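# Set bottle shelf at blue-labelled rack level, push in

## Task

Raise or lower the removable shelf to the height of the wall rack that carries blue labels and slide it in as far as it goes. Every bottle must finish upright on that shelf. It counts only if everything stays in place once the robot lets go. At the end, release all grips and move the grippers away.

## Robot and tools

Robot: two arms, left_arm and right_arm, each with 7 joints and a parallel gripper. Both face the same way. Equal joint values on the two arms give mirrored postures. Never let the arms collide or press on each other.

World frame: all printed gripper poses share one frame. Its origin is on the plane z = 0, midway below the two arm bases, which sit 0.70 m higher. +x points forward (the direction the arms face), +z points up, and left_arm is on the +y side. Arm names do not match image left and right. Positions are in metres and orientations are quaternions in w,x,y,z order. Printed hand positions can be somewhat off, more so at long reach.

execute_actions takes "actions", a list holding one item or nothing, plus an optional "pictures" boolean (images come by default).
- Empty list: no new command; it just reports the current state.
- Wait: {"steps": N}, with N up to 300. It returns once N control steps (1/30 s each) have passed since the previous result, and your reply time counts toward N.
- Move: {"rows": [...], "steps": N}, with 1 to 15 rows and N at most 15 (default 15). Each row drives one control step, and the last row repeats if there are fewer rows than steps.
Every row is one flat list of 16 numbers covering both arms, even if only one moves: left_arm's 7 joint targets and its opening, then right_arm's 7 joint targets and its opening. Joint values are absolute target angles in radians, in the same order the Joint positions line uses. They are not offsets.

Joint order and stated ranges (rad): shoulder pitch (left -1.396 to 2.000, right -1.300 to 2.000), shoulder roll -0.175 to 2.000, upper arm roll -1.571 to 1.571, elbow 0.000 to 2.443, forearm roll -1.571 to 1.571, wrist pitch -0.785 to 0.785, wrist yaw -1.571 to 1.571. The true ends can differ from these by up to 0.017 rad. A call is rejected, and nothing is sent, if a target goes beyond a range end by more than 0.017 rad and also lies farther out than the joint's last reported angle. A target past the real end is cut to that end, and the result may then show "joint sent to its limit" (possibly referring to an earlier, still-running action). If that line is missing, it does not prove there is room left.

Opening is a scale from -1 (closed) to +1 (fully open, pad gap 0.145 m). A full close takes about 0.5 s or more. To hold something, keep commanding an opening well below grip_measured; the lower you go, the harder it squeezes, up to about 10 N per pad on objects up to roughly 11 cm wide. Closing fast can squeeze too hard and force the fingers apart. The fingers point along the gripper's +z axis and close along its y axis. end_effector_position is the point between the closed pads, just under 1 cm behind the tips. Closing pushes the tips about 17 mm farther along +z.

Motion limits: each step's target stays within a fixed distance of the measured joint angle. That distance is 0.0738 rad for shoulder pitch, 0.0684 for shoulder roll, 0.113 for upper arm roll, 0.119 for elbow, 0.403 for forearm roll, and 0.414 for wrist pitch and yaw. If a target would put the gripper more than 70 mm from where it is now, all of that arm's targets are pulled back proportionally. Distant goals therefore need several calls. Between calls, and while you are replying, the arms keep heading for the last row sent. They stop once motion has practically ceased (a stalled or very slow move counts as ceased) or any step is HELD. After that, only a new action makes them move on or press harder. Fingers finish an opening or closing already under way.

Result lines: the state line gives each arm's end_effector_position and end_effector_quat_wxyz. Joint positions and Joint velocities list each arm's joints (rad, rad/s) followed by the finger pad gap (m, m/s). grip_measured is the measured opening on the command scale. "joint command not followed" means the clearance check changed or blocked some joint targets; the rest of the row still ran. HELD marks steps on which all or part of your row was not sent. Joint torques follow joint order without the gripper. They show the drive's total output, are nonzero even in free air, and include friction, offsets and noise. A MOTOR HOT line appears from 85 °C. At 100 °C an OVER-TEMPERATURE FAULT stops that arm, and joints at their limit go limp until they cool. Avoid long heavy holds.

Cameras: cam_high, cam_low, cam_left_wrist, cam_right_wrist, each 672x504 and returned in that order. A calibration with OpenCV-style K, distortion and T_world_to_cam is given for each camera; the wrist camera poses follow their arm's joint readings. Treat these as approximate, with errors of a few millimetres and degrees.

zoom_image takes "camera" (one of the four names) and "region" [x0, y0, x1, y1] in that camera's latest full image, in pixels from the top-left, at most 504 by 504. It returns an enlarged view.

finished_scene takes "scene", the number of the current scene. Call it only after the shelf sits at the blue-labelled rack level, fully inserted, with all bottles upright, and the grippers open and away from everything. A reply without any tool call ends everything.

Cautions: occasional tugs on a held part or pushes on loose objects may occur. Do not knock anything out of the work area, drop or tip bottles, slam, or shove hard. Move smoothly, and tilt the shelf as little as possible while carrying bottles.

Each tool is called after "Emit:" as name([rows], argument=value, ...), one row to a line, values as JSON.

## Session

Emit:
execute_actions(actions=[])

Scene clock: 0.00 s of 6000.00 s.
left_arm: end_effector_position=(+0.2680, +0.1589, +0.4411) grip_measured=+1.00 end_effector_quat_wxyz=(-0.006, +0.716, +0.008, +0.698) | right_arm: end_effector_position=(+0.2731, -0.1538, +0.4455) grip_measured=+1.00 end_effector_quat_wxyz=(-0.002, +0.711, -0.003, +0.704)
Joint positions: left_arm=[-0.445  0.333 -0.276  1.793  0.187 -0.276 -0.361  0.145] | right_arm=[-0.423  0.327 -0.282  1.791  0.185 -0.271 -0.347  0.145]
Joint velocities: left_arm=[-0.011 -0.077 -0.007 -0.007 -0.037 -0.022  0.022 -0.   ] | right_arm=[-0.077  0.011 -0.012 -0.002 -0.051 -0.037  0.051  0.   ]
Joint torques (N m, as the arm reports them, + toward a larger angle): no reading

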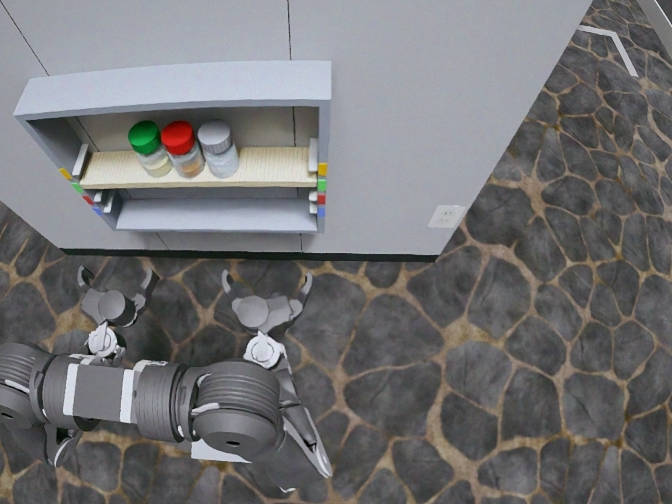

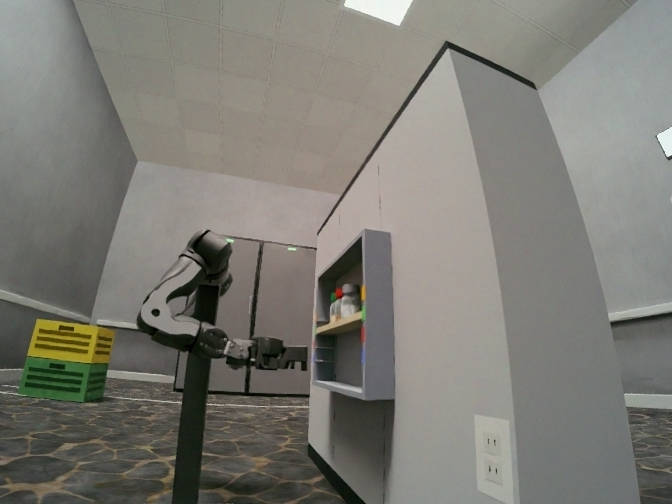

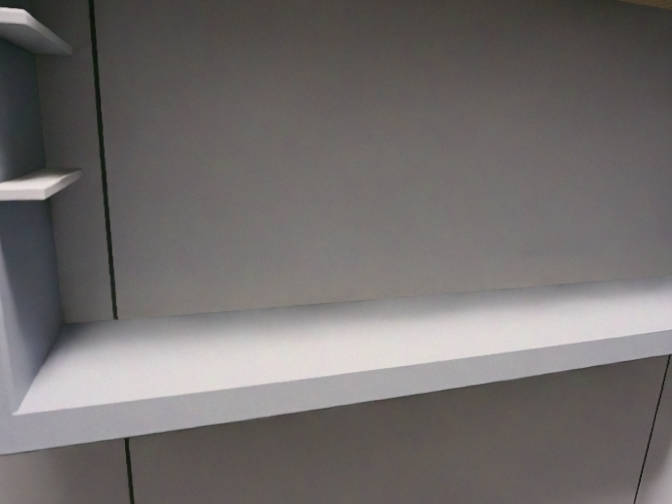

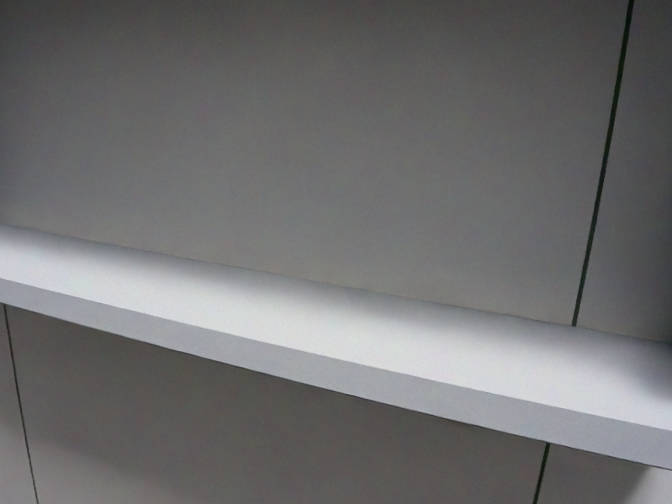

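Emit:
zoom_image(camera="cam_high", region=[0, 40, 360, 310])

Emit:
zoom_image(camera="cam_low", region=[280, 220, 420, 420])

Region (0, 40, 360, 310) of cam_high's 672x504 image, scaled by 1.400, with more detail than that image has; it fills the top 378 rows of this view, and the rest is white.

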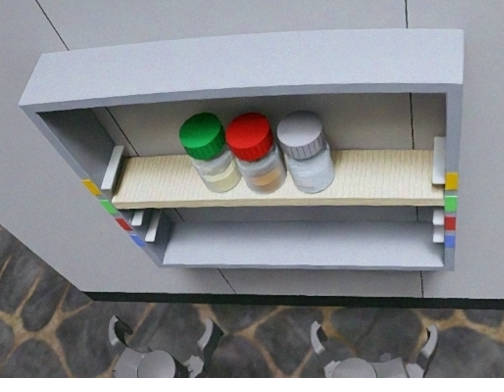

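Region (280, 220, 420, 420) of cam_low's 672x504 image, scaled by 2.520, with more detail than that image has; it fills the left 353 columns of this view, and the rest is white.

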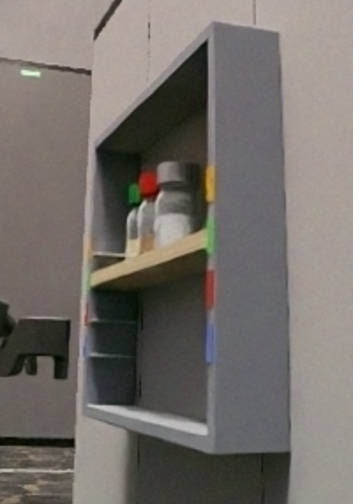

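Emit:
execute_actions([
  {"rows": [[-0.028, 0.333, -0.0785, 1.939, -1.284, 0.188, 0.300, -0.4, -0.028, 0.333, -0.0785, 1.939, -1.284, 0.188, 0.300, -0.4]], "steps": 15},
], pictures=false)

Scene clock: 33.30 s of 6000.00 s.
left_arm: end_effector_position=(+0.3606, +0.1859, +0.5528) grip_measured=-0.40 end_effector_quat_wxyz=(+0.499, -0.500, +0.500, -0.501) | right_arm: end_effector_position=(+0.3604, -0.1858, +0.5511) grip_measured=-0.40 end_effector_quat_wxyz=(+0.497, +0.501, +0.501, +0.500)
Joint positions: left_arm=[-0.026  0.332 -0.08   1.937 -1.281  0.187  0.298  0.046] | right_arm=[-0.029  0.332 -0.08   1.936 -1.281  0.187  0.3    0.046]
Joint velocities: left_arm=[ 0.121 -0.077 -0.012  0.007 -0.066 -0.066 -0.11  -0.   ] | right_arm=[ 0.099  0.011 -0.002  0.012 -0.051 -0.037 -0.007 -0.   ]
Joint torques (N m, as the arm reports them, + toward a larger angle): left_arm=[ 3.19  2.12  1.52  5.41 -0.15  0.03 -0.35] | right_arm=[ 3.12  1.34  1.53  3.94 -0.09  0.12 -0.43]
Steps of this call (steps 1 to 90: nothing new was sent; then 29.80 s passed at rest; steps 91 to 105: all 15 steps of this action). Readings (joint positions):
91: left_arm=[-0.438 0.323 -0.215 1.839 0.100 -0.173 -0.267] | right_arm=[-0.416 0.320 -0.225 1.835 0.098 -0.169 -0.253]
92: left_arm=[-0.391 0.324 -0.122 1.919 -0.049 -0.031 -0.123] | right_arm=[-0.371 0.324 -0.134 1.914 -0.051 -0.026 -0.107]
94: left_arm=[-0.220 0.347 -0.057 1.957 -0.411 0.115 0.145] | right_arm=[-0.203 0.346 -0.055 1.955 -0.414 0.120 0.159]
98: left_arm=[-0.024 0.331 -0.082 1.935 -1.113 0.179 0.289] | right_arm=[-0.015 0.330 -0.082 1.935 -1.115 0.179 0.289]
105: the state above

Emit:
execute_actions(actions=[])

Scene clock: 33.70 s of 6000.00 s.
left_arm: end_effector_position=(+0.3607, +0.1861, +0.5536) grip_measured=-0.40 end_effector_quat_wxyz=(+0.500, -0.499, +0.499, -0.501) | right_arm: end_effector_position=(+0.3604, -0.1859, +0.5513) grip_measured=-0.40 end_effector_quat_wxyz=(+0.498, +0.501, +0.501, +0.500)
Joint positions: left_arm=[-0.025  0.332 -0.079  1.938 -1.283  0.187  0.298  0.046] | right_arm=[-0.028  0.332 -0.08   1.936 -1.282  0.187  0.3    0.046]
Joint velocities: left_arm=[-0.011  0.055 -0.007  0.012  0.066  0.081 -0.051 -0.   ] | right_arm=[ 0.033  0.033 -0.002 -0.007  0.037  0.051  0.037  0.   ]
Joint torques (N m, as the arm reports them, + toward a larger angle): left_arm=[ 3.09  2.15  1.57  5.29 -0.12  0.04 -0.34] | right_arm=[ 2.87  1.28  1.37  3.91 -0.09  0.11 -0.4 ]
Steps of this call (steps 1 to 12: the robot went on to your last target). Readings (joint positions):
1: left_arm=[-0.025 0.332 -0.079 1.938 -1.282 0.187 0.298] | right_arm=[-0.028 0.332 -0.080 1.936 -1.282 0.187 0.300]
2: left_arm=[-0.025 0.332 -0.079 1.938 -1.282 0.187 0.298] | right_arm=[-0.028 0.332 -0.080 1.936 -1.282 0.187 0.300]
4: left_arm=[-0.025 0.332 -0.079 1.938 -1.282 0.187 0.298] | right_arm=[-0.028 0.332 -0.080 1.936 -1.282 0.187 0.300]
8: left_arm=[-0.025 0.332 -0.079 1.938 -1.283 0.187 0.298] | right_arm=[-0.028 0.332 -0.080 1.936 -1.282 0.187 0.300]
12: the state above
camera_calibration (this result's frames):
cam_left_wrist: T_world_to_cam=[[-0.329765, -0.0274403, -0.943664, 0.641977], [-0.241455, 0.968783, 0.0562062, -0.120801], [0.912663, 0.246388, -0.326096, -0.143387], [0, 0, 0, 1]] pos_world=[0.313397, 0.169974, 0.565843]
cam_right_wrist: T_world_to_cam=[[0.37368, 0.0422801, 0.926594, -0.633661], [-0.244065, -0.959277, 0.142199, -0.166079], [0.894872, -0.279286, -0.348143, -0.133059], [0, 0, 0, 1]] pos_world=[0.315323, -0.169686, 0.564439]

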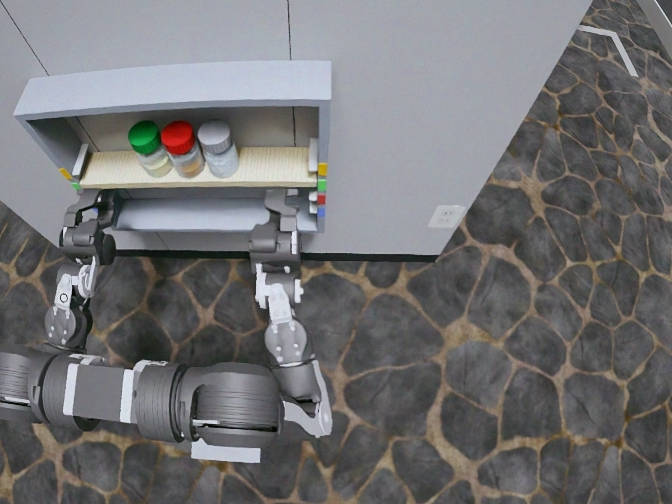

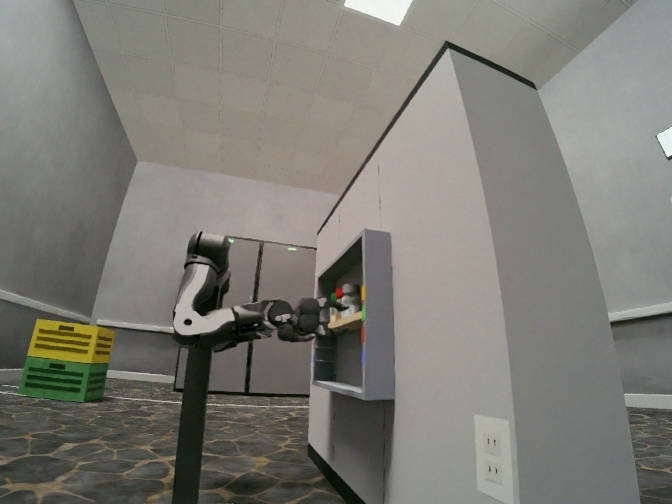

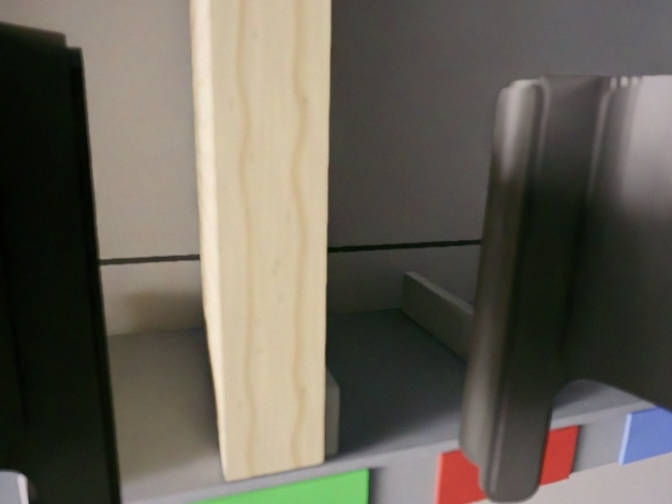

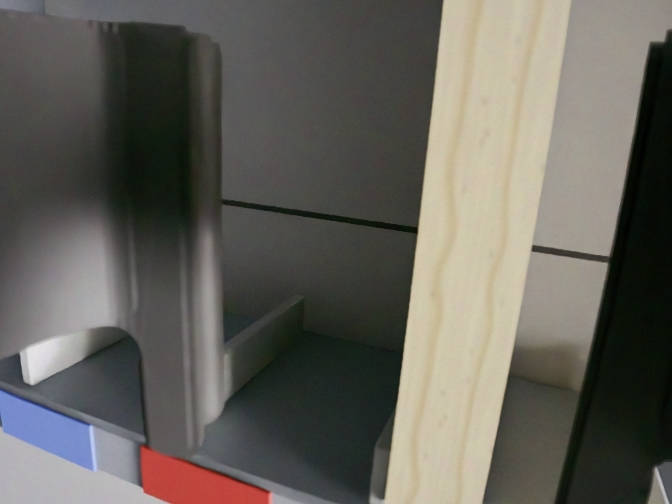

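Emit:
zoom_image(camera="cam_low", region=[250, 270, 390, 375])

Region (250, 270, 390, 375) of cam_low's 672x504 image, scaled by 3.600, with more detail than that image has; it fills the top 378 rows of this view, and the rest is white.

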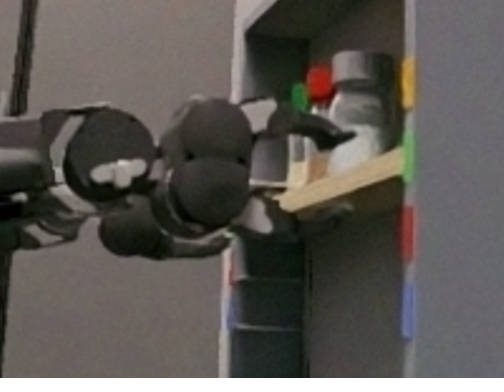

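Emit:
zoom_image(camera="cam_left_wrist", region=[60, 150, 560, 500])

Emit:
zoom_image(camera="cam_right_wrist", region=[172, 150, 672, 500])

Region (60, 150, 560, 500) of cam_left_wrist's 672x504 image, scaled by 1.008, with more detail than that image has; it fills the top 353 rows of this view, and the rest is white.

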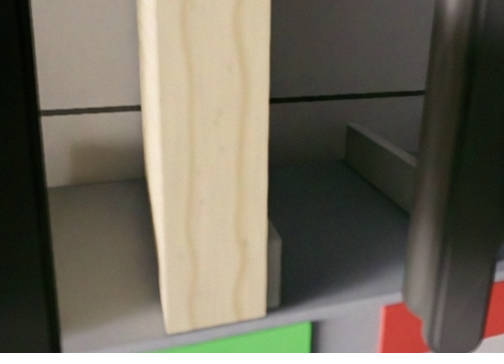

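Region (172, 150, 672, 500) of cam_right_wrist's 672x504 image, scaled by 1.008, with more detail than that image has; it fills the top 353 rows of this view, and the rest is white.

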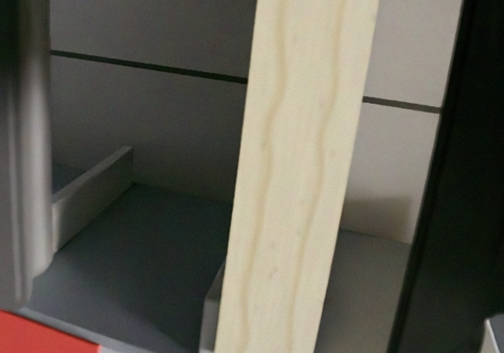

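Emit:
execute_actions([
  {"rows": [
[-0.0168,0.333,-0.0824,1.9257,-1.2824,0.185,0.2971,-0.2,-0.0159,0.333,-0.0820,1.9277,-1.2828,0.185,0.3013,-0.2],
[-0.0055,0.333,-0.0864,1.9123,-1.2808,0.185,0.2942,-0.2,-0.0039,0.333,-0.0854,1.9165,-1.2815,0.185,0.3013,-0.2],
[0.0057,0.333,-0.0903,1.8990,-1.2792,0.185,0.2913,-0.2,0.0082,0.333,-0.0889,1.9052,-1.2803,0.185,0.3013,-0.2],
[0.0169,0.333,-0.0943,1.8857,-1.2776,0.185,0.2884,-0.2,0.0202,0.333,-0.0924,1.8939,-1.2790,0.185,0.3013,-0.2],
[0.0282,0.333,-0.0982,1.8723,-1.2760,0.185,0.2855,-0.2,0.0323,0.333,-0.0958,1.8826,-1.2778,0.185,0.3013,-0.2],
[0.0394,0.333,-0.1021,1.8590,-1.2744,0.185,0.2826,-0.2,0.0444,0.333,-0.0993,1.8714,-1.2766,0.185,0.3013,-0.2],
[0.0506,0.333,-0.1061,1.8457,-1.2729,0.185,0.2797,-0.2,0.0564,0.333,-0.1028,1.8601,-1.2753,0.185,0.3013,-0.2],
[0.0618,0.333,-0.1100,1.8323,-1.2713,0.185,0.2768,-0.2,0.0685,0.333,-0.1063,1.8488,-1.2741,0.185,0.3013,-0.2],
[0.0731,0.333,-0.1140,1.8190,-1.2697,0.185,0.2739,-0.2,0.0805,0.333,-0.1097,1.8376,-1.2728,0.185,0.3013,-0.2],
[0.0843,0.333,-0.1179,1.8057,-1.2681,0.185,0.2710,-0.2,0.0926,0.333,-0.1132,1.8263,-1.2716,0.185,0.3013,-0.2],
[0.0955,0.333,-0.1218,1.7923,-1.2665,0.185,0.2681,-0.2,0.1047,0.333,-0.1167,1.8150,-1.2704,0.185,0.3013,-0.2],
[0.1068,0.333,-0.1258,1.7790,-1.2649,0.185,0.2652,-0.2,0.1167,0.333,-0.1201,1.8038,-1.2691,0.185,0.3013,-0.2],
[0.1180,0.333,-0.1297,1.7657,-1.2633,0.185,0.2623,-0.2,0.1288,0.333,-0.1236,1.7925,-1.2679,0.185,0.3013,-0.2],
[0.1292,0.333,-0.1337,1.7523,-1.2617,0.185,0.2594,-0.2,0.1408,0.333,-0.1271,1.7812,-1.2666,0.185,0.3013,-0.2],
[0.1404,0.333,-0.1376,1.7390,-1.2601,0.1835,0.2565,-0.2,0.1529,0.333,-0.1305,1.7699,-1.2654,0.185,0.3013,-0.2]
], "steps": 15},
])

Scene clock: 62.53 s of 6000.00 s.
left_arm: end_effector_position=(+0.3973, +0.1885, +0.5468) grip_measured=-0.20 end_effector_quat_wxyz=(+0.501, -0.501, +0.500, -0.498) | right_arm: end_effector_position=(+0.3968, -0.1875, +0.5558) grip_measured=-0.20 end_effector_quat_wxyz=(+0.502, +0.500, +0.499, +0.499)
Joint positions: left_arm=[ 0.139  0.333 -0.134  1.745 -1.264  0.186  0.265  0.061] | right_arm=[ 0.148  0.332 -0.127  1.774 -1.268  0.187  0.3    0.061]
Joint velocities: left_arm=[ 0.275  0.055 -0.095 -0.339  0.022 -0.007 -0.007 -0.   ] | right_arm=[ 0.297 -0.055 -0.085 -0.32   0.007 -0.037  0.037 -0.   ]
Joint torques (N m, as the arm reports them, + toward a larger angle): left_arm=[ 4.9   2.02  0.93  4.47 -0.04 -0.1  -0.6 ] | right_arm=[ 4.32  1.3   0.86  3.18  0.01  0.05 -0.37]
Steps of this call (steps 1 to 15: the robot went on to your last target; steps 16 to 90: nothing new was sent; then 25.33 s passed at rest; steps 91 to 105: all 15 steps of this action). Readings (joint positions):
91: left_arm=[-0.021 0.332 -0.080 1.934 -1.283 0.187 0.298] | right_arm=[-0.024 0.332 -0.080 1.932 -1.282 0.187 0.300]
92: left_arm=[-0.010 0.333 -0.083 1.921 -1.282 0.187 0.298] | right_arm=[-0.012 0.332 -0.082 1.921 -1.282 0.187 0.300]
94: left_arm=[0.017 0.333 -0.091 1.892 -1.281 0.187 0.296] | right_arm=[0.019 0.332 -0.089 1.898 -1.282 0.187 0.300]
98: left_arm=[0.060 0.333 -0.107 1.839 -1.275 0.187 0.286] | right_arm=[0.063 0.332 -0.103 1.852 -1.277 0.187 0.300]
105: the state above
camera_calibration (this result's frames):
cam_left_wrist: T_world_to_cam=[[-0.334902, -0.0269861, -0.941866, 0.648583], [-0.247324, 0.967059, 0.0602336, -0.113496], [0.909215, 0.253118, -0.330544, -0.177043], [0, 0, 0, 1]] pos_world=[0.350111, 0.172073, 0.559194]
cam_right_wrist: T_world_to_cam=[[0.367778, 0.0439352, 0.928875, -0.649977], [-0.24964, -0.957552, 0.144134, -0.157927], [0.895778, -0.284893, -0.341199, -0.169785], [0, 0, 0, 1]] pos_world=[0.351712, -0.171038, 0.568579]

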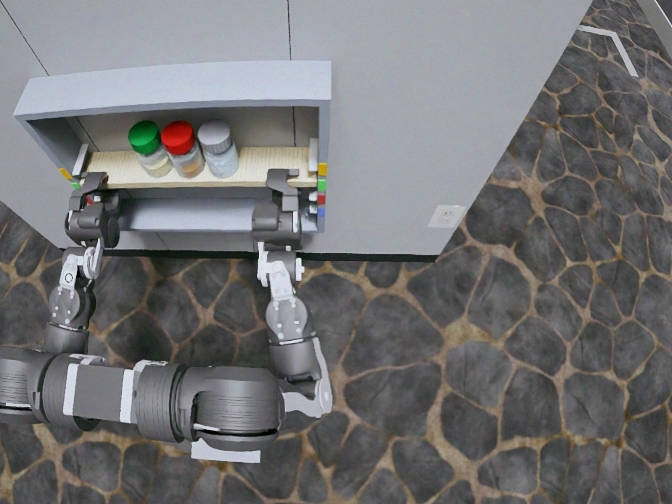

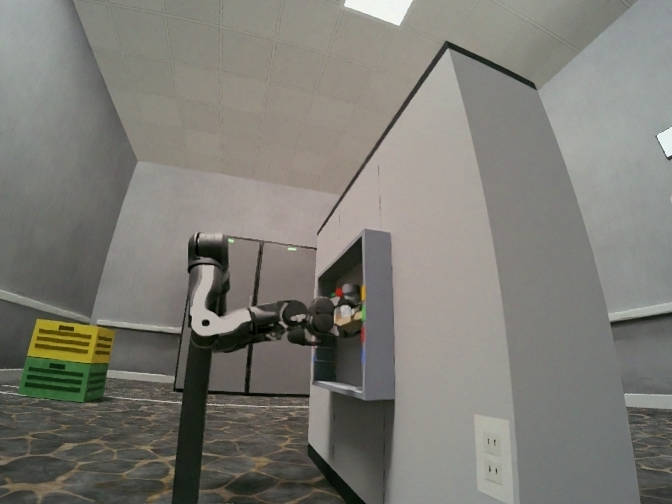

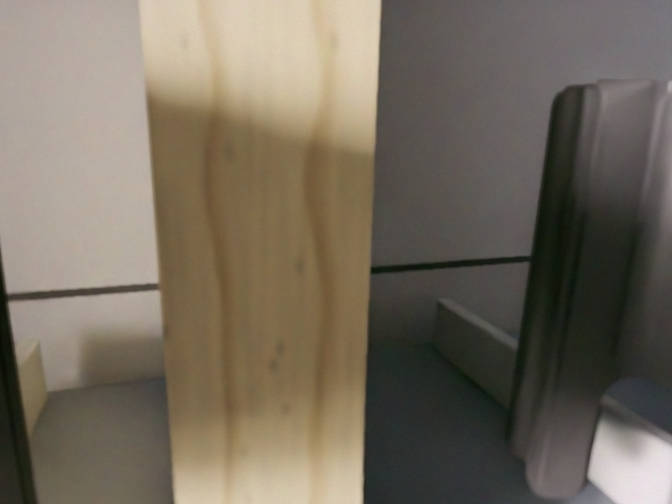

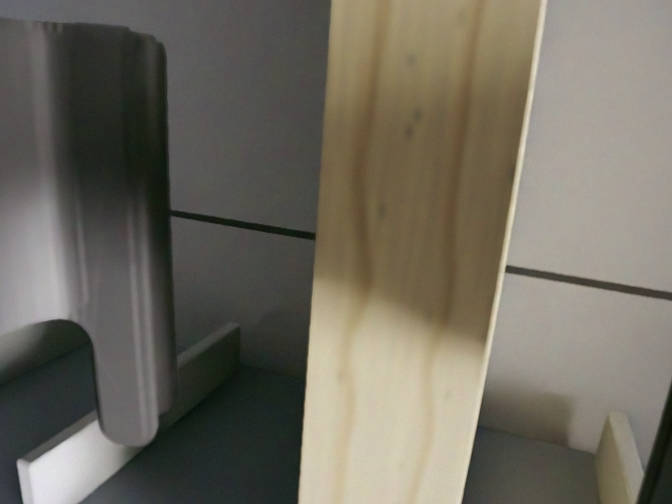

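Emit:
execute_actions([
  {"rows": [
[0.1493,0.333,-0.1400,1.7319,-1.2590,0.1835,0.2578,-0.2,0.1613,0.333,-0.1330,1.7613,-1.2641,0.185,0.3006,-0.2],
[0.1582,0.333,-0.1423,1.7247,-1.2579,0.1835,0.2590,-0.2,0.1697,0.333,-0.1355,1.7528,-1.2627,0.185,0.2999,-0.2],
[0.1671,0.333,-0.1447,1.7176,-1.2569,0.1835,0.2603,-0.2,0.1780,0.333,-0.1380,1.7442,-1.2614,0.185,0.2992,-0.2],
[0.1760,0.333,-0.1470,1.7104,-1.2558,0.1835,0.2615,-0.2,0.1864,0.333,-0.1405,1.7357,-1.2600,0.185,0.2985,-0.2],
[0.1849,0.333,-0.1494,1.7033,-1.2547,0.1835,0.2628,-0.2,0.1948,0.333,-0.1430,1.7271,-1.2587,0.185,0.2978,-0.2],
[0.1938,0.333,-0.1517,1.6962,-1.2536,0.1835,0.2641,-0.2,0.2032,0.333,-0.1455,1.7185,-1.2574,0.185,0.2972,-0.2],
[0.2027,0.333,-0.1541,1.6890,-1.2525,0.1835,0.2653,-0.2,0.2116,0.333,-0.1480,1.7100,-1.2560,0.185,0.2965,-0.2],
[0.2116,0.333,-0.1564,1.6819,-1.2515,0.1835,0.2666,-0.2,0.2199,0.333,-0.1505,1.7014,-1.2547,0.185,0.2958,-0.2],
[0.2205,0.333,-0.1588,1.6747,-1.2504,0.1835,0.2678,-0.2,0.2283,0.333,-0.1530,1.6929,-1.2533,0.185,0.2951,-0.2],
[0.2294,0.333,-0.1611,1.6676,-1.2493,0.1835,0.2691,-0.2,0.2367,0.333,-0.1555,1.6843,-1.2520,0.185,0.2944,-0.2]
], "steps": 15},
])

Scene clock: 72.03 s of 6000.00 s.
left_arm: end_effector_position=(+0.4150, +0.1884, +0.5527) grip_measured=-0.20 end_effector_quat_wxyz=(+0.501, -0.501, +0.498, -0.500) | right_arm: end_effector_position=(+0.4152, -0.1884, +0.5566) grip_measured=-0.20 end_effector_quat_wxyz=(+0.500, +0.503, +0.500, +0.498)
Joint positions: left_arm=[ 0.228  0.333 -0.159  1.67  -1.249  0.186  0.268  0.061] | right_arm=[ 0.235  0.332 -0.154  1.685 -1.254  0.187  0.299  0.061]
Joint velocities: left_arm=[ 0.055 -0.055  0.002  0.012  0.051 -0.007  0.022 -0.   ] | right_arm=[-0.033 -0.011 -0.002 -0.017 -0.022  0.022  0.037 -0.   ]
Joint torques (N m, as the arm reports them, + toward a larger angle): left_arm=[ 6.4   2.04  1.12  4.73 -0.05 -0.09 -0.38] | right_arm=[ 4.56  1.07  0.9   3.25  0.    0.07 -0.54]
Steps of this call (steps 1 to 15: the robot went on to your last target; steps 16 to 90: nothing new was sent; then 6.00 s passed at rest; steps 91 to 105: all 15 steps of this action). Readings (joint positions):
91: left_arm=[0.146 0.333 -0.136 1.738 -1.261 0.186 0.262] | right_arm=[0.156 0.332 -0.130 1.766 -1.267 0.187 0.300]
92: left_arm=[0.153 0.333 -0.139 1.731 -1.260 0.186 0.262] | right_arm=[0.162 0.332 -0.133 1.757 -1.265 0.187 0.300]
94: left_arm=[0.174 0.333 -0.144 1.715 -1.258 0.186 0.262] | right_arm=[0.181 0.332 -0.138 1.738 -1.263 0.187 0.300]
98: left_arm=[0.208 0.333 -0.153 1.687 -1.254 0.186 0.262] | right_arm=[0.215 0.332 -0.148 1.705 -1.258 0.187 0.300]
105: the state above
camera_calibration (this result's frames):
cam_left_wrist: T_world_to_cam=[[-0.32995, -0.029684, -0.943532, 0.659478], [-0.247041, 0.967388, 0.055955, -0.107214], [0.9111, 0.251554, -0.326523, -0.193968], [0, 0, 0, 1]] pos_world=[0.367832, 0.172087, 0.564903]
cam_right_wrist: T_world_to_cam=[[0.374453, 0.0409213, 0.926343, -0.659329], [-0.2505, -0.957414, 0.143553, -0.153598], [0.892768, -0.285802, -0.348256, -0.181167], [0, 0, 0, 1]] pos_world=[0.370151, -0.171854, 0.569722]

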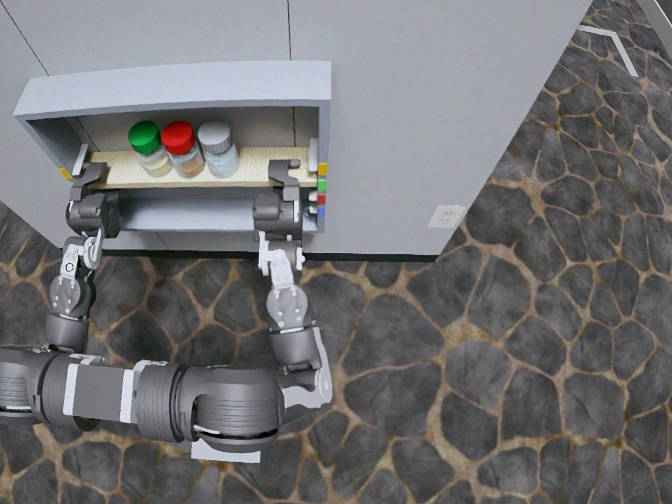

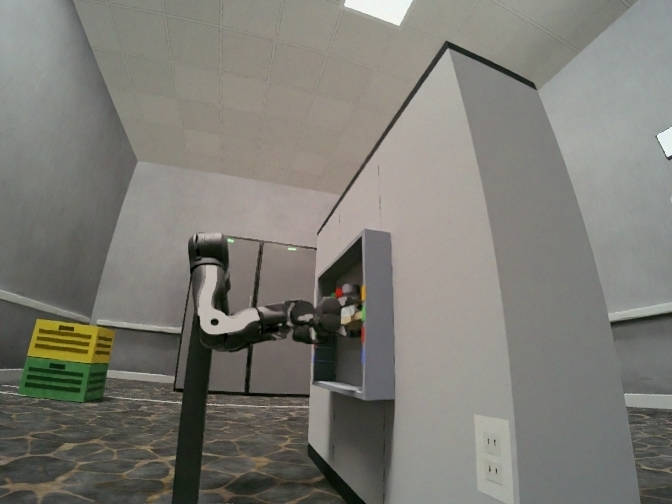

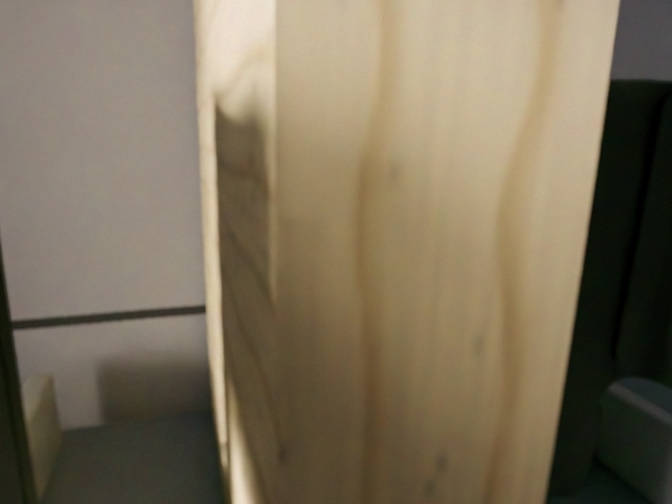

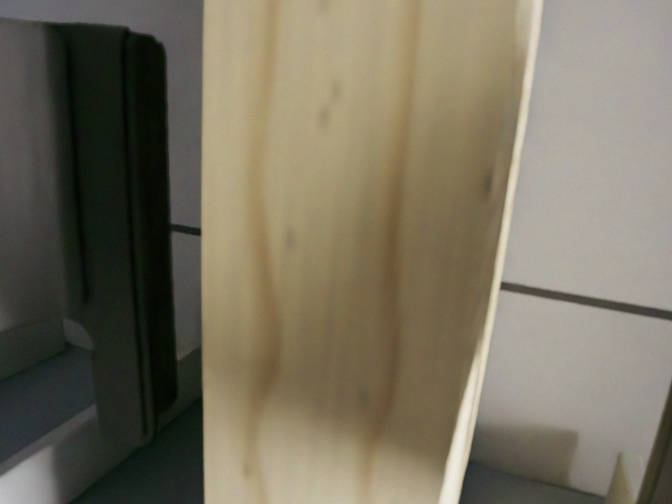

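Emit:
zoom_image(camera="cam_high", region=[40, 120, 340, 260])

Region (40, 120, 340, 260) of cam_high's 672x504 image, scaled by 1.680, with more detail than that image has; it fills the top 235 rows of this view, and the rest is white.

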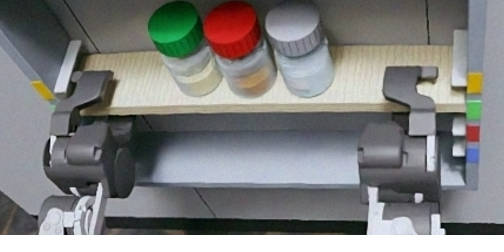

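Emit:
execute_actions([
  {"rows": [
[0.2294,0.333,-0.1611,1.6676,-1.2493,0.1835,0.2691,-0.24,0.2367,0.333,-0.1555,1.6843,-1.2520,0.185,0.2944,-0.24],
[0.2294,0.333,-0.1611,1.6676,-1.2493,0.1835,0.2691,-0.28,0.2367,0.333,-0.1555,1.6843,-1.2520,0.185,0.2944,-0.28],
[0.2294,0.333,-0.1611,1.6676,-1.2493,0.1835,0.2691,-0.32,0.2367,0.333,-0.1555,1.6843,-1.2520,0.185,0.2944,-0.32],
[0.2294,0.333,-0.1611,1.6676,-1.2493,0.1835,0.2691,-0.36,0.2367,0.333,-0.1555,1.6843,-1.2520,0.185,0.2944,-0.36],
[0.2294,0.333,-0.1611,1.6676,-1.2493,0.1835,0.2691,-0.40,0.2367,0.333,-0.1555,1.6843,-1.2520,0.185,0.2944,-0.40],
[0.2294,0.333,-0.1611,1.6676,-1.2493,0.1835,0.2691,-0.44,0.2367,0.333,-0.1555,1.6843,-1.2520,0.185,0.2944,-0.44],
[0.2294,0.333,-0.1611,1.6676,-1.2493,0.1835,0.2691,-0.48,0.2367,0.333,-0.1555,1.6843,-1.2520,0.185,0.2944,-0.48],
[0.2294,0.333,-0.1611,1.6676,-1.2493,0.1835,0.2691,-0.52,0.2367,0.333,-0.1555,1.6843,-1.2520,0.185,0.2944,-0.52],
[0.2294,0.333,-0.1611,1.6676,-1.2493,0.1835,0.2691,-0.56,0.2367,0.333,-0.1555,1.6843,-1.2520,0.185,0.2944,-0.56],
[0.2294,0.333,-0.1611,1.6676,-1.2493,0.1835,0.2691,-0.60,0.2367,0.333,-0.1555,1.6843,-1.2520,0.185,0.2944,-0.60],
[0.2294,0.333,-0.1611,1.6676,-1.2493,0.1835,0.2691,-0.64,0.2367,0.333,-0.1555,1.6843,-1.2520,0.185,0.2944,-0.64],
[0.2294,0.333,-0.1611,1.6676,-1.2493,0.1835,0.2691,-0.68,0.2367,0.333,-0.1555,1.6843,-1.2520,0.185,0.2944,-0.68],
[0.2294,0.333,-0.1611,1.6676,-1.2493,0.1835,0.2691,-0.72,0.2367,0.333,-0.1555,1.6843,-1.2520,0.185,0.2944,-0.72],
[0.2294,0.333,-0.1611,1.6676,-1.2493,0.1835,0.2691,-0.76,0.2367,0.333,-0.1555,1.6843,-1.2520,0.185,0.2944,-0.76],
[0.2294,0.333,-0.1611,1.6676,-1.2493,0.1835,0.2691,-0.80,0.2367,0.333,-0.1555,1.6843,-1.2520,0.185,0.2944,-0.80]
], "steps": 15},
], pictures=false)

Scene clock: 76.87 s of 6000.00 s.
left_arm: end_effector_position=(+0.4151, +0.1883, +0.5522) grip_measured=-0.71 end_effector_quat_wxyz=(+0.499, -0.503, +0.497, -0.501) | right_arm: end_effector_position=(+0.4155, -0.1882, +0.5592) grip_measured=-0.76 end_effector_quat_wxyz=(+0.501, +0.501, +0.496, +0.502)
Joint positions: left_arm=[ 0.228  0.333 -0.159  1.669 -1.242  0.187  0.27   0.022] | right_arm=[ 0.238  0.332 -0.154  1.685 -1.249  0.187  0.291  0.018]
Joint velocities: left_arm=[-0.033  0.033  0.007 -0.012 -0.051  0.051 -0.022 -0.   ] | right_arm=[ 0.011 -0.033 -0.002  0.007 -0.007  0.022  0.037 -0.002]
Joint torques (N m, as the arm reports them, + toward a larger angle): left_arm=[ 6.09  2.02  1.2   4.66 -0.27 -0.13 -0.44] | right_arm=[ 4.19  0.87  0.96  3.19 -0.19 -0.01 -0.33]
Steps of this call (steps 1 to 15: the robot went on to your last target; steps 16 to 90: nothing new was sent; then 1.33 s passed at rest; steps 91 to 105: all 15 steps of this action). Readings (joint positions):
91: left_arm=[0.228 0.333 -0.159 1.670 -1.249 0.186 0.268] | right_arm=[0.235 0.332 -0.154 1.685 -1.254 0.187 0.299]
92: left_arm=[0.228 0.333 -0.159 1.670 -1.249 0.186 0.268] | right_arm=[0.235 0.332 -0.154 1.685 -1.254 0.187 0.299]
94: left_arm=[0.228 0.333 -0.159 1.670 -1.249 0.186 0.268] | right_arm=[0.235 0.332 -0.154 1.685 -1.254 0.187 0.299]
98: left_arm=[0.228 0.333 -0.159 1.670 -1.249 0.186 0.268] | right_arm=[0.235 0.332 -0.154 1.685 -1.254 0.187 0.299]
105: the state above

Emit:
execute_actions([
  {"rows": [
[0.2294,0.333,-0.1611,1.6676,-1.2493,0.1835,0.2691,-0.84,0.2367,0.333,-0.1555,1.6843,-1.2520,0.185,0.2944,-0.84],
[0.2294,0.333,-0.1611,1.6676,-1.2493,0.1835,0.2691,-0.88,0.2367,0.333,-0.1555,1.6843,-1.2520,0.185,0.2944,-0.88],
[0.2294,0.333,-0.1611,1.6676,-1.2493,0.1835,0.2691,-0.92,0.2367,0.333,-0.1555,1.6843,-1.2520,0.185,0.2944,-0.92],
[0.2294,0.333,-0.1611,1.6676,-1.2493,0.1835,0.2691,-0.96,0.2367,0.333,-0.1555,1.6843,-1.2520,0.185,0.2944,-0.96],
[0.2294,0.333,-0.1611,1.6676,-1.2493,0.1835,0.2691,-1.0,0.2367,0.333,-0.1555,1.6843,-1.2520,0.185,0.2944,-1.0]
], "steps": 12},
])

Scene clock: 78.37 s of 6000.00 s.
left_arm: end_effector_position=(+0.4151, +0.1883, +0.5522) grip_measured=-0.71 end_effector_quat_wxyz=(+0.499, -0.503, +0.497, -0.501) | right_arm: end_effector_position=(+0.4155, -0.1883, +0.5591) grip_measured=-0.76 end_effector_quat_wxyz=(+0.501, +0.501, +0.496, +0.502)
Joint positions: left_arm=[ 0.228  0.333 -0.159  1.669 -1.242  0.187  0.27   0.022] | right_arm=[ 0.238  0.332 -0.154  1.685 -1.248  0.188  0.291  0.018]
Joint velocities: left_arm=[-0.055 -0.033 -0.012  0.012  0.037  0.007  0.007  0.   ] | right_arm=[ 0.011  0.033 -0.022 -0.007  0.066  0.037 -0.037 -0.   ]
Joint torques (N m, as the arm reports them, + toward a larger angle): left_arm=[ 6.19  1.97  1.21  4.8  -0.27 -0.1  -0.41] | right_arm=[ 4.24  0.98  1.01  3.19 -0.15  0.   -0.31]
Steps of this call (steps 1 to 15: the robot went on to your last target; steps 16 to 33: nothing new was sent; steps 34 to 45: all 12 steps of this action). Readings (joint positions):
34: left_arm=[0.228 0.333 -0.159 1.669 -1.242 0.187 0.270] | right_arm=[0.238 0.332 -0.154 1.685 -1.248 0.188 0.291]
35: left_arm=[0.228 0.333 -0.159 1.669 -1.242 0.187 0.270] | right_arm=[0.238 0.332 -0.154 1.685 -1.248 0.188 0.291]
37: left_arm=[0.228 0.333 -0.159 1.669 -1.242 0.187 0.270] | right_arm=[0.238 0.332 -0.154 1.685 -1.248 0.188 0.291]
41: left_arm=[0.228 0.333 -0.159 1.669 -1.242 0.187 0.270] | right_arm=[0.238 0.332 -0.154 1.685 -1.248 0.188 0.291]
45: the state above
camera_calibration (this result's frames):
cam_left_wrist: T_world_to_cam=[[-0.33294, -0.0354585, -0.942281, 0.660665], [-0.245606, 0.968061, 0.0503525, -0.104613], [0.9104, 0.248194, -0.331015, -0.190757], [0, 0, 0, 1]] pos_world=[0.367934, 0.172043, 0.564656]
cam_right_wrist: T_world_to_cam=[[0.364468, 0.035649, 0.930533, -0.661014], [-0.251598, -0.958334, 0.135259, -0.148852], [0.896583, -0.283418, -0.340313, -0.186104], [0, 0, 0, 1]] pos_world=[0.370325, -0.171831, 0.571895]

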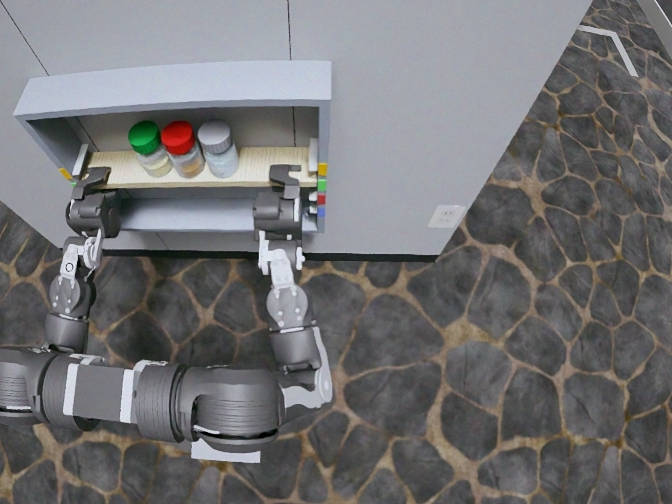

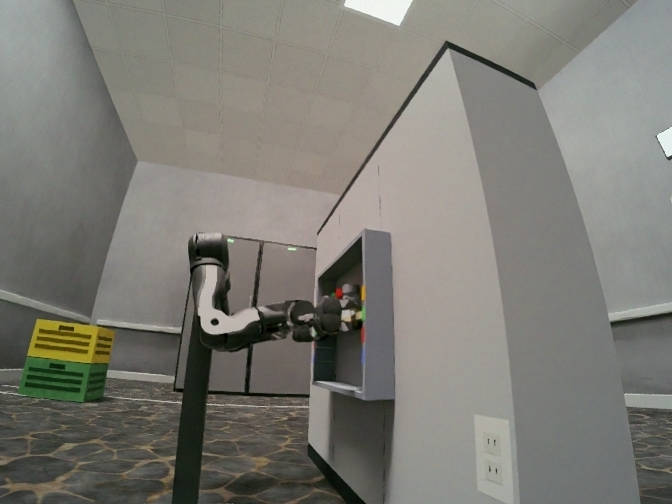

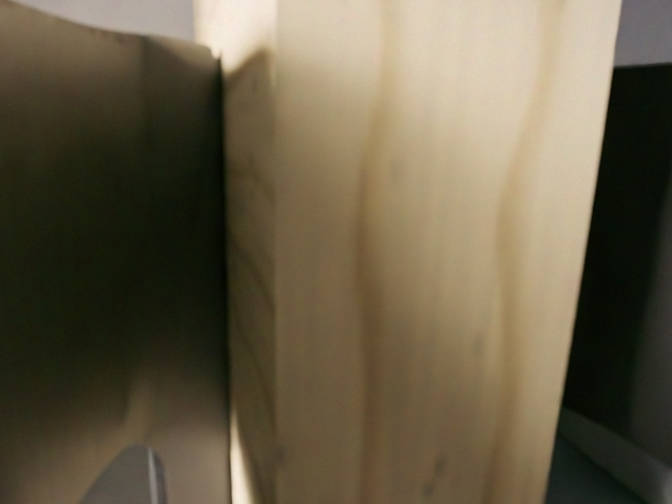

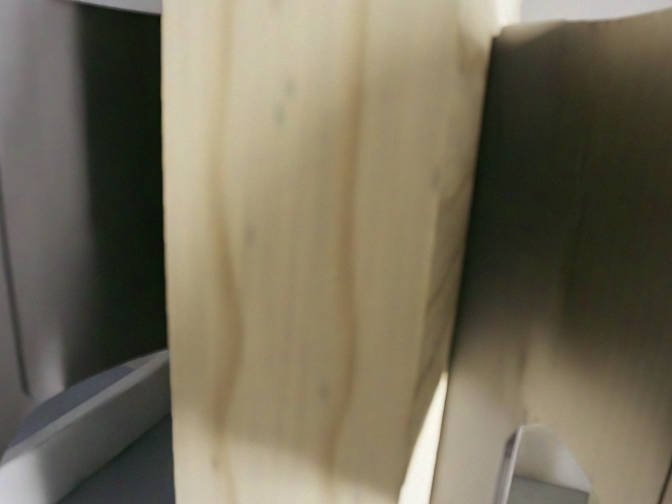

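Emit:
execute_actions([
  {"rows": [
[0.2307,0.333,-0.1601,1.6706,-1.2498,0.1835,0.2737,-1.0,0.2386,0.333,-0.1543,1.6881,-1.2526,0.185,0.3004,-1.0],
[0.2320,0.333,-0.1591,1.6737,-1.2503,0.1835,0.2783,-1.0,0.2406,0.333,-0.1530,1.6919,-1.2532,0.185,0.3063,-1.0],
[0.2334,0.333,-0.1580,1.6767,-1.2507,0.1835,0.2829,-1.0,0.2425,0.333,-0.1518,1.6956,-1.2537,0.185,0.3123,-1.0],
[0.2347,0.333,-0.1570,1.6798,-1.2512,0.1835,0.2875,-1.0,0.2445,0.333,-0.1505,1.6994,-1.2543,0.185,0.3182,-1.0],
[0.2360,0.333,-0.1560,1.6828,-1.2517,0.1835,0.2921,-1.0,0.2464,0.333,-0.1493,1.7032,-1.2549,0.185,0.3242,-1.0],
[0.2213,0.333,-0.1508,1.6989,-1.2538,0.1835,0.2945,-1.0,0.2318,0.333,-0.1441,1.7194,-1.2569,0.185,0.3268,-1.0],
[0.2066,0.333,-0.1456,1.7149,-1.2560,0.1835,0.2970,-1.0,0.2171,0.333,-0.1388,1.7356,-1.2590,0.185,0.3294,-1.0],
[0.1919,0.333,-0.1404,1.7310,-1.2581,0.1835,0.2994,-1.0,0.2025,0.333,-0.1336,1.7517,-1.2610,0.185,0.3320,-1.0],
[0.1772,0.333,-0.1352,1.7470,-1.2603,0.1835,0.3018,-1.0,0.1878,0.333,-0.1283,1.7679,-1.2631,0.185,0.3346,-1.0],
[0.1625,0.333,-0.1300,1.7631,-1.2624,0.1835,0.3043,-1.0,0.1732,0.333,-0.1231,1.7841,-1.2651,0.185,0.3372,-1.0],
[0.1478,0.333,-0.1248,1.7792,-1.2645,0.1835,0.3067,-1.0,0.1586,0.333,-0.1178,1.8003,-1.2671,0.185,0.3398,-1.0],
[0.1331,0.333,-0.1196,1.7952,-1.2667,0.1835,0.3091,-1.0,0.1439,0.333,-0.1126,1.8165,-1.2692,0.185,0.3424,-1.0],
[0.1184,0.333,-0.1144,1.8113,-1.2688,0.1835,0.3115,-1.0,0.1293,0.333,-0.1073,1.8326,-1.2712,0.185,0.3450,-1.0],
[0.1037,0.333,-0.1092,1.8273,-1.2710,0.1835,0.3140,-1.0,0.1146,0.333,-0.1021,1.8488,-1.2733,0.185,0.3476,-1.0],
[0.0890,0.333,-0.1040,1.8434,-1.2731,0.1835,0.3164,-1.0,0.1000,0.333,-0.0968,1.8650,-1.2753,0.185,0.3502,-1.0]
], "steps": 15},
])

Scene clock: 91.43 s of 6000.00 s.
left_arm: end_effector_position=(+0.3858, +0.1878, +0.5533) grip_measured=-0.73 end_effector_quat_wxyz=(+0.493, -0.507, +0.500, -0.500) | right_arm: end_effector_position=(+0.3844, -0.1881, +0.5587) grip_measured=-0.76 end_effector_quat_wxyz=(+0.494, +0.508, +0.500, +0.498)
Joint positions: left_arm=[ 0.096  0.333 -0.106  1.828 -1.257  0.185  0.32   0.02 ] | right_arm=[ 0.099  0.332 -0.1    1.852 -1.265  0.19   0.35   0.018]
Joint velocities: left_arm=[-0.429  0.077  0.105  0.422 -0.154 -0.007  0.037 -0.037] | right_arm=[-0.451  0.033  0.115  0.432 -0.037 -0.037  0.095 -0.   ]
Joint torques (N m, as the arm reports them, + toward a larger angle): left_arm=[ 4.02  2.14  1.58  7.43 -0.42 -0.06 -0.54] | right_arm=[ 4.55  1.03  1.61  4.9  -0.24 -0.05 -0.57]
Steps of this call (steps 1 to 15: the robot went on to your last target; steps 16 to 90: nothing new was sent; then 9.57 s passed at rest; steps 91 to 105: all 15 steps of this action). Readings (joint positions):
91: left_arm=[0.229 0.333 -0.159 1.669 -1.242 0.187 0.270] | right_arm=[0.238 0.332 -0.154 1.686 -1.248 0.188 0.291]
92: left_arm=[0.229 0.333 -0.159 1.670 -1.242 0.187 0.271] | right_arm=[0.238 0.332 -0.153 1.687 -1.248 0.189 0.293]
94: left_arm=[0.230 0.333 -0.158 1.673 -1.242 0.188 0.280] | right_arm=[0.240 0.332 -0.152 1.691 -1.247 0.189 0.307]
98: left_arm=[0.201 0.333 -0.143 1.714 -1.242 0.186 0.305] | right_arm=[0.203 0.332 -0.136 1.741 -1.251 0.189 0.331]
105: the state above
camera_calibration (this result's frames):
cam_left_wrist: T_world_to_cam=[[-0.345682, -0.0404079, -0.937481, 0.655116], [-0.241877, 0.969148, 0.0474156, -0.111481], [0.906642, 0.243146, -0.34479, -0.153541], [0, 0, 0, 1]] pos_world=[0.338704, 0.171846, 0.566506]
cam_right_wrist: T_world_to_cam=[[0.384021, 0.0310262, 0.922803, -0.653412], [-0.248017, -0.959238, 0.135463, -0.158127], [0.889391, -0.280891, -0.360672, -0.143715], [0, 0, 0, 1]] pos_world=[0.339524, -0.171777, 0.572557]

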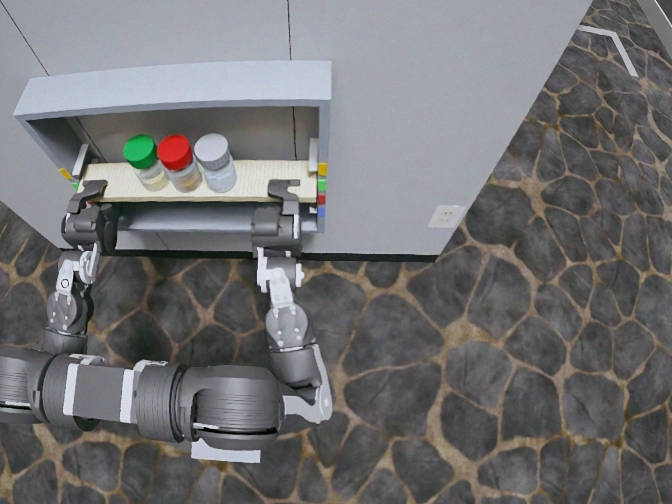

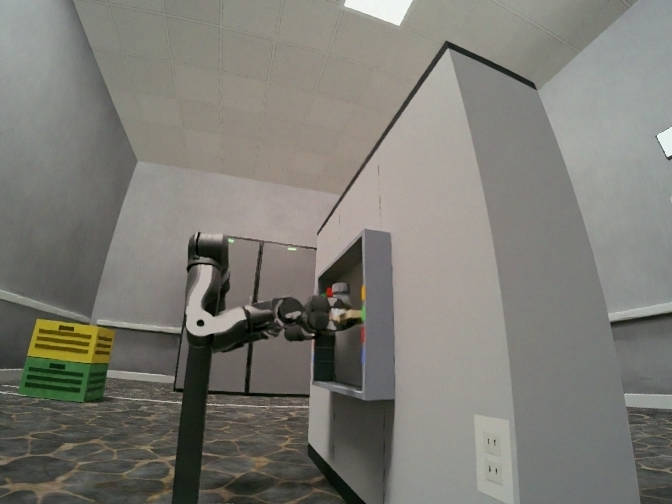

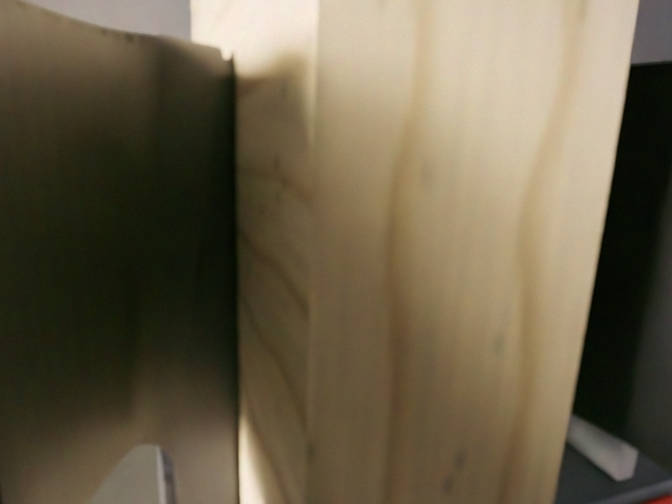

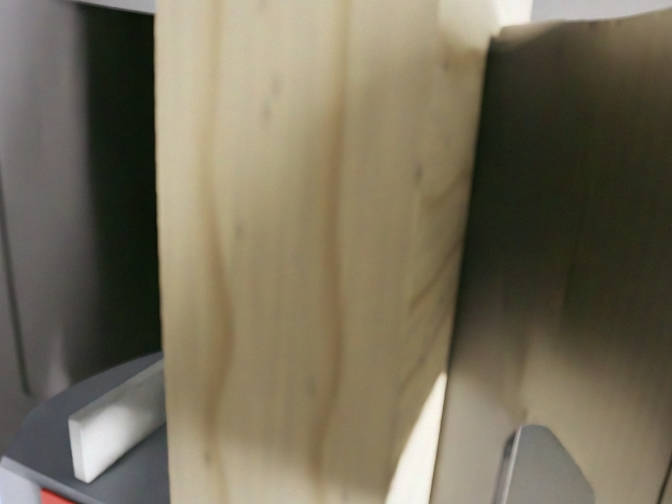

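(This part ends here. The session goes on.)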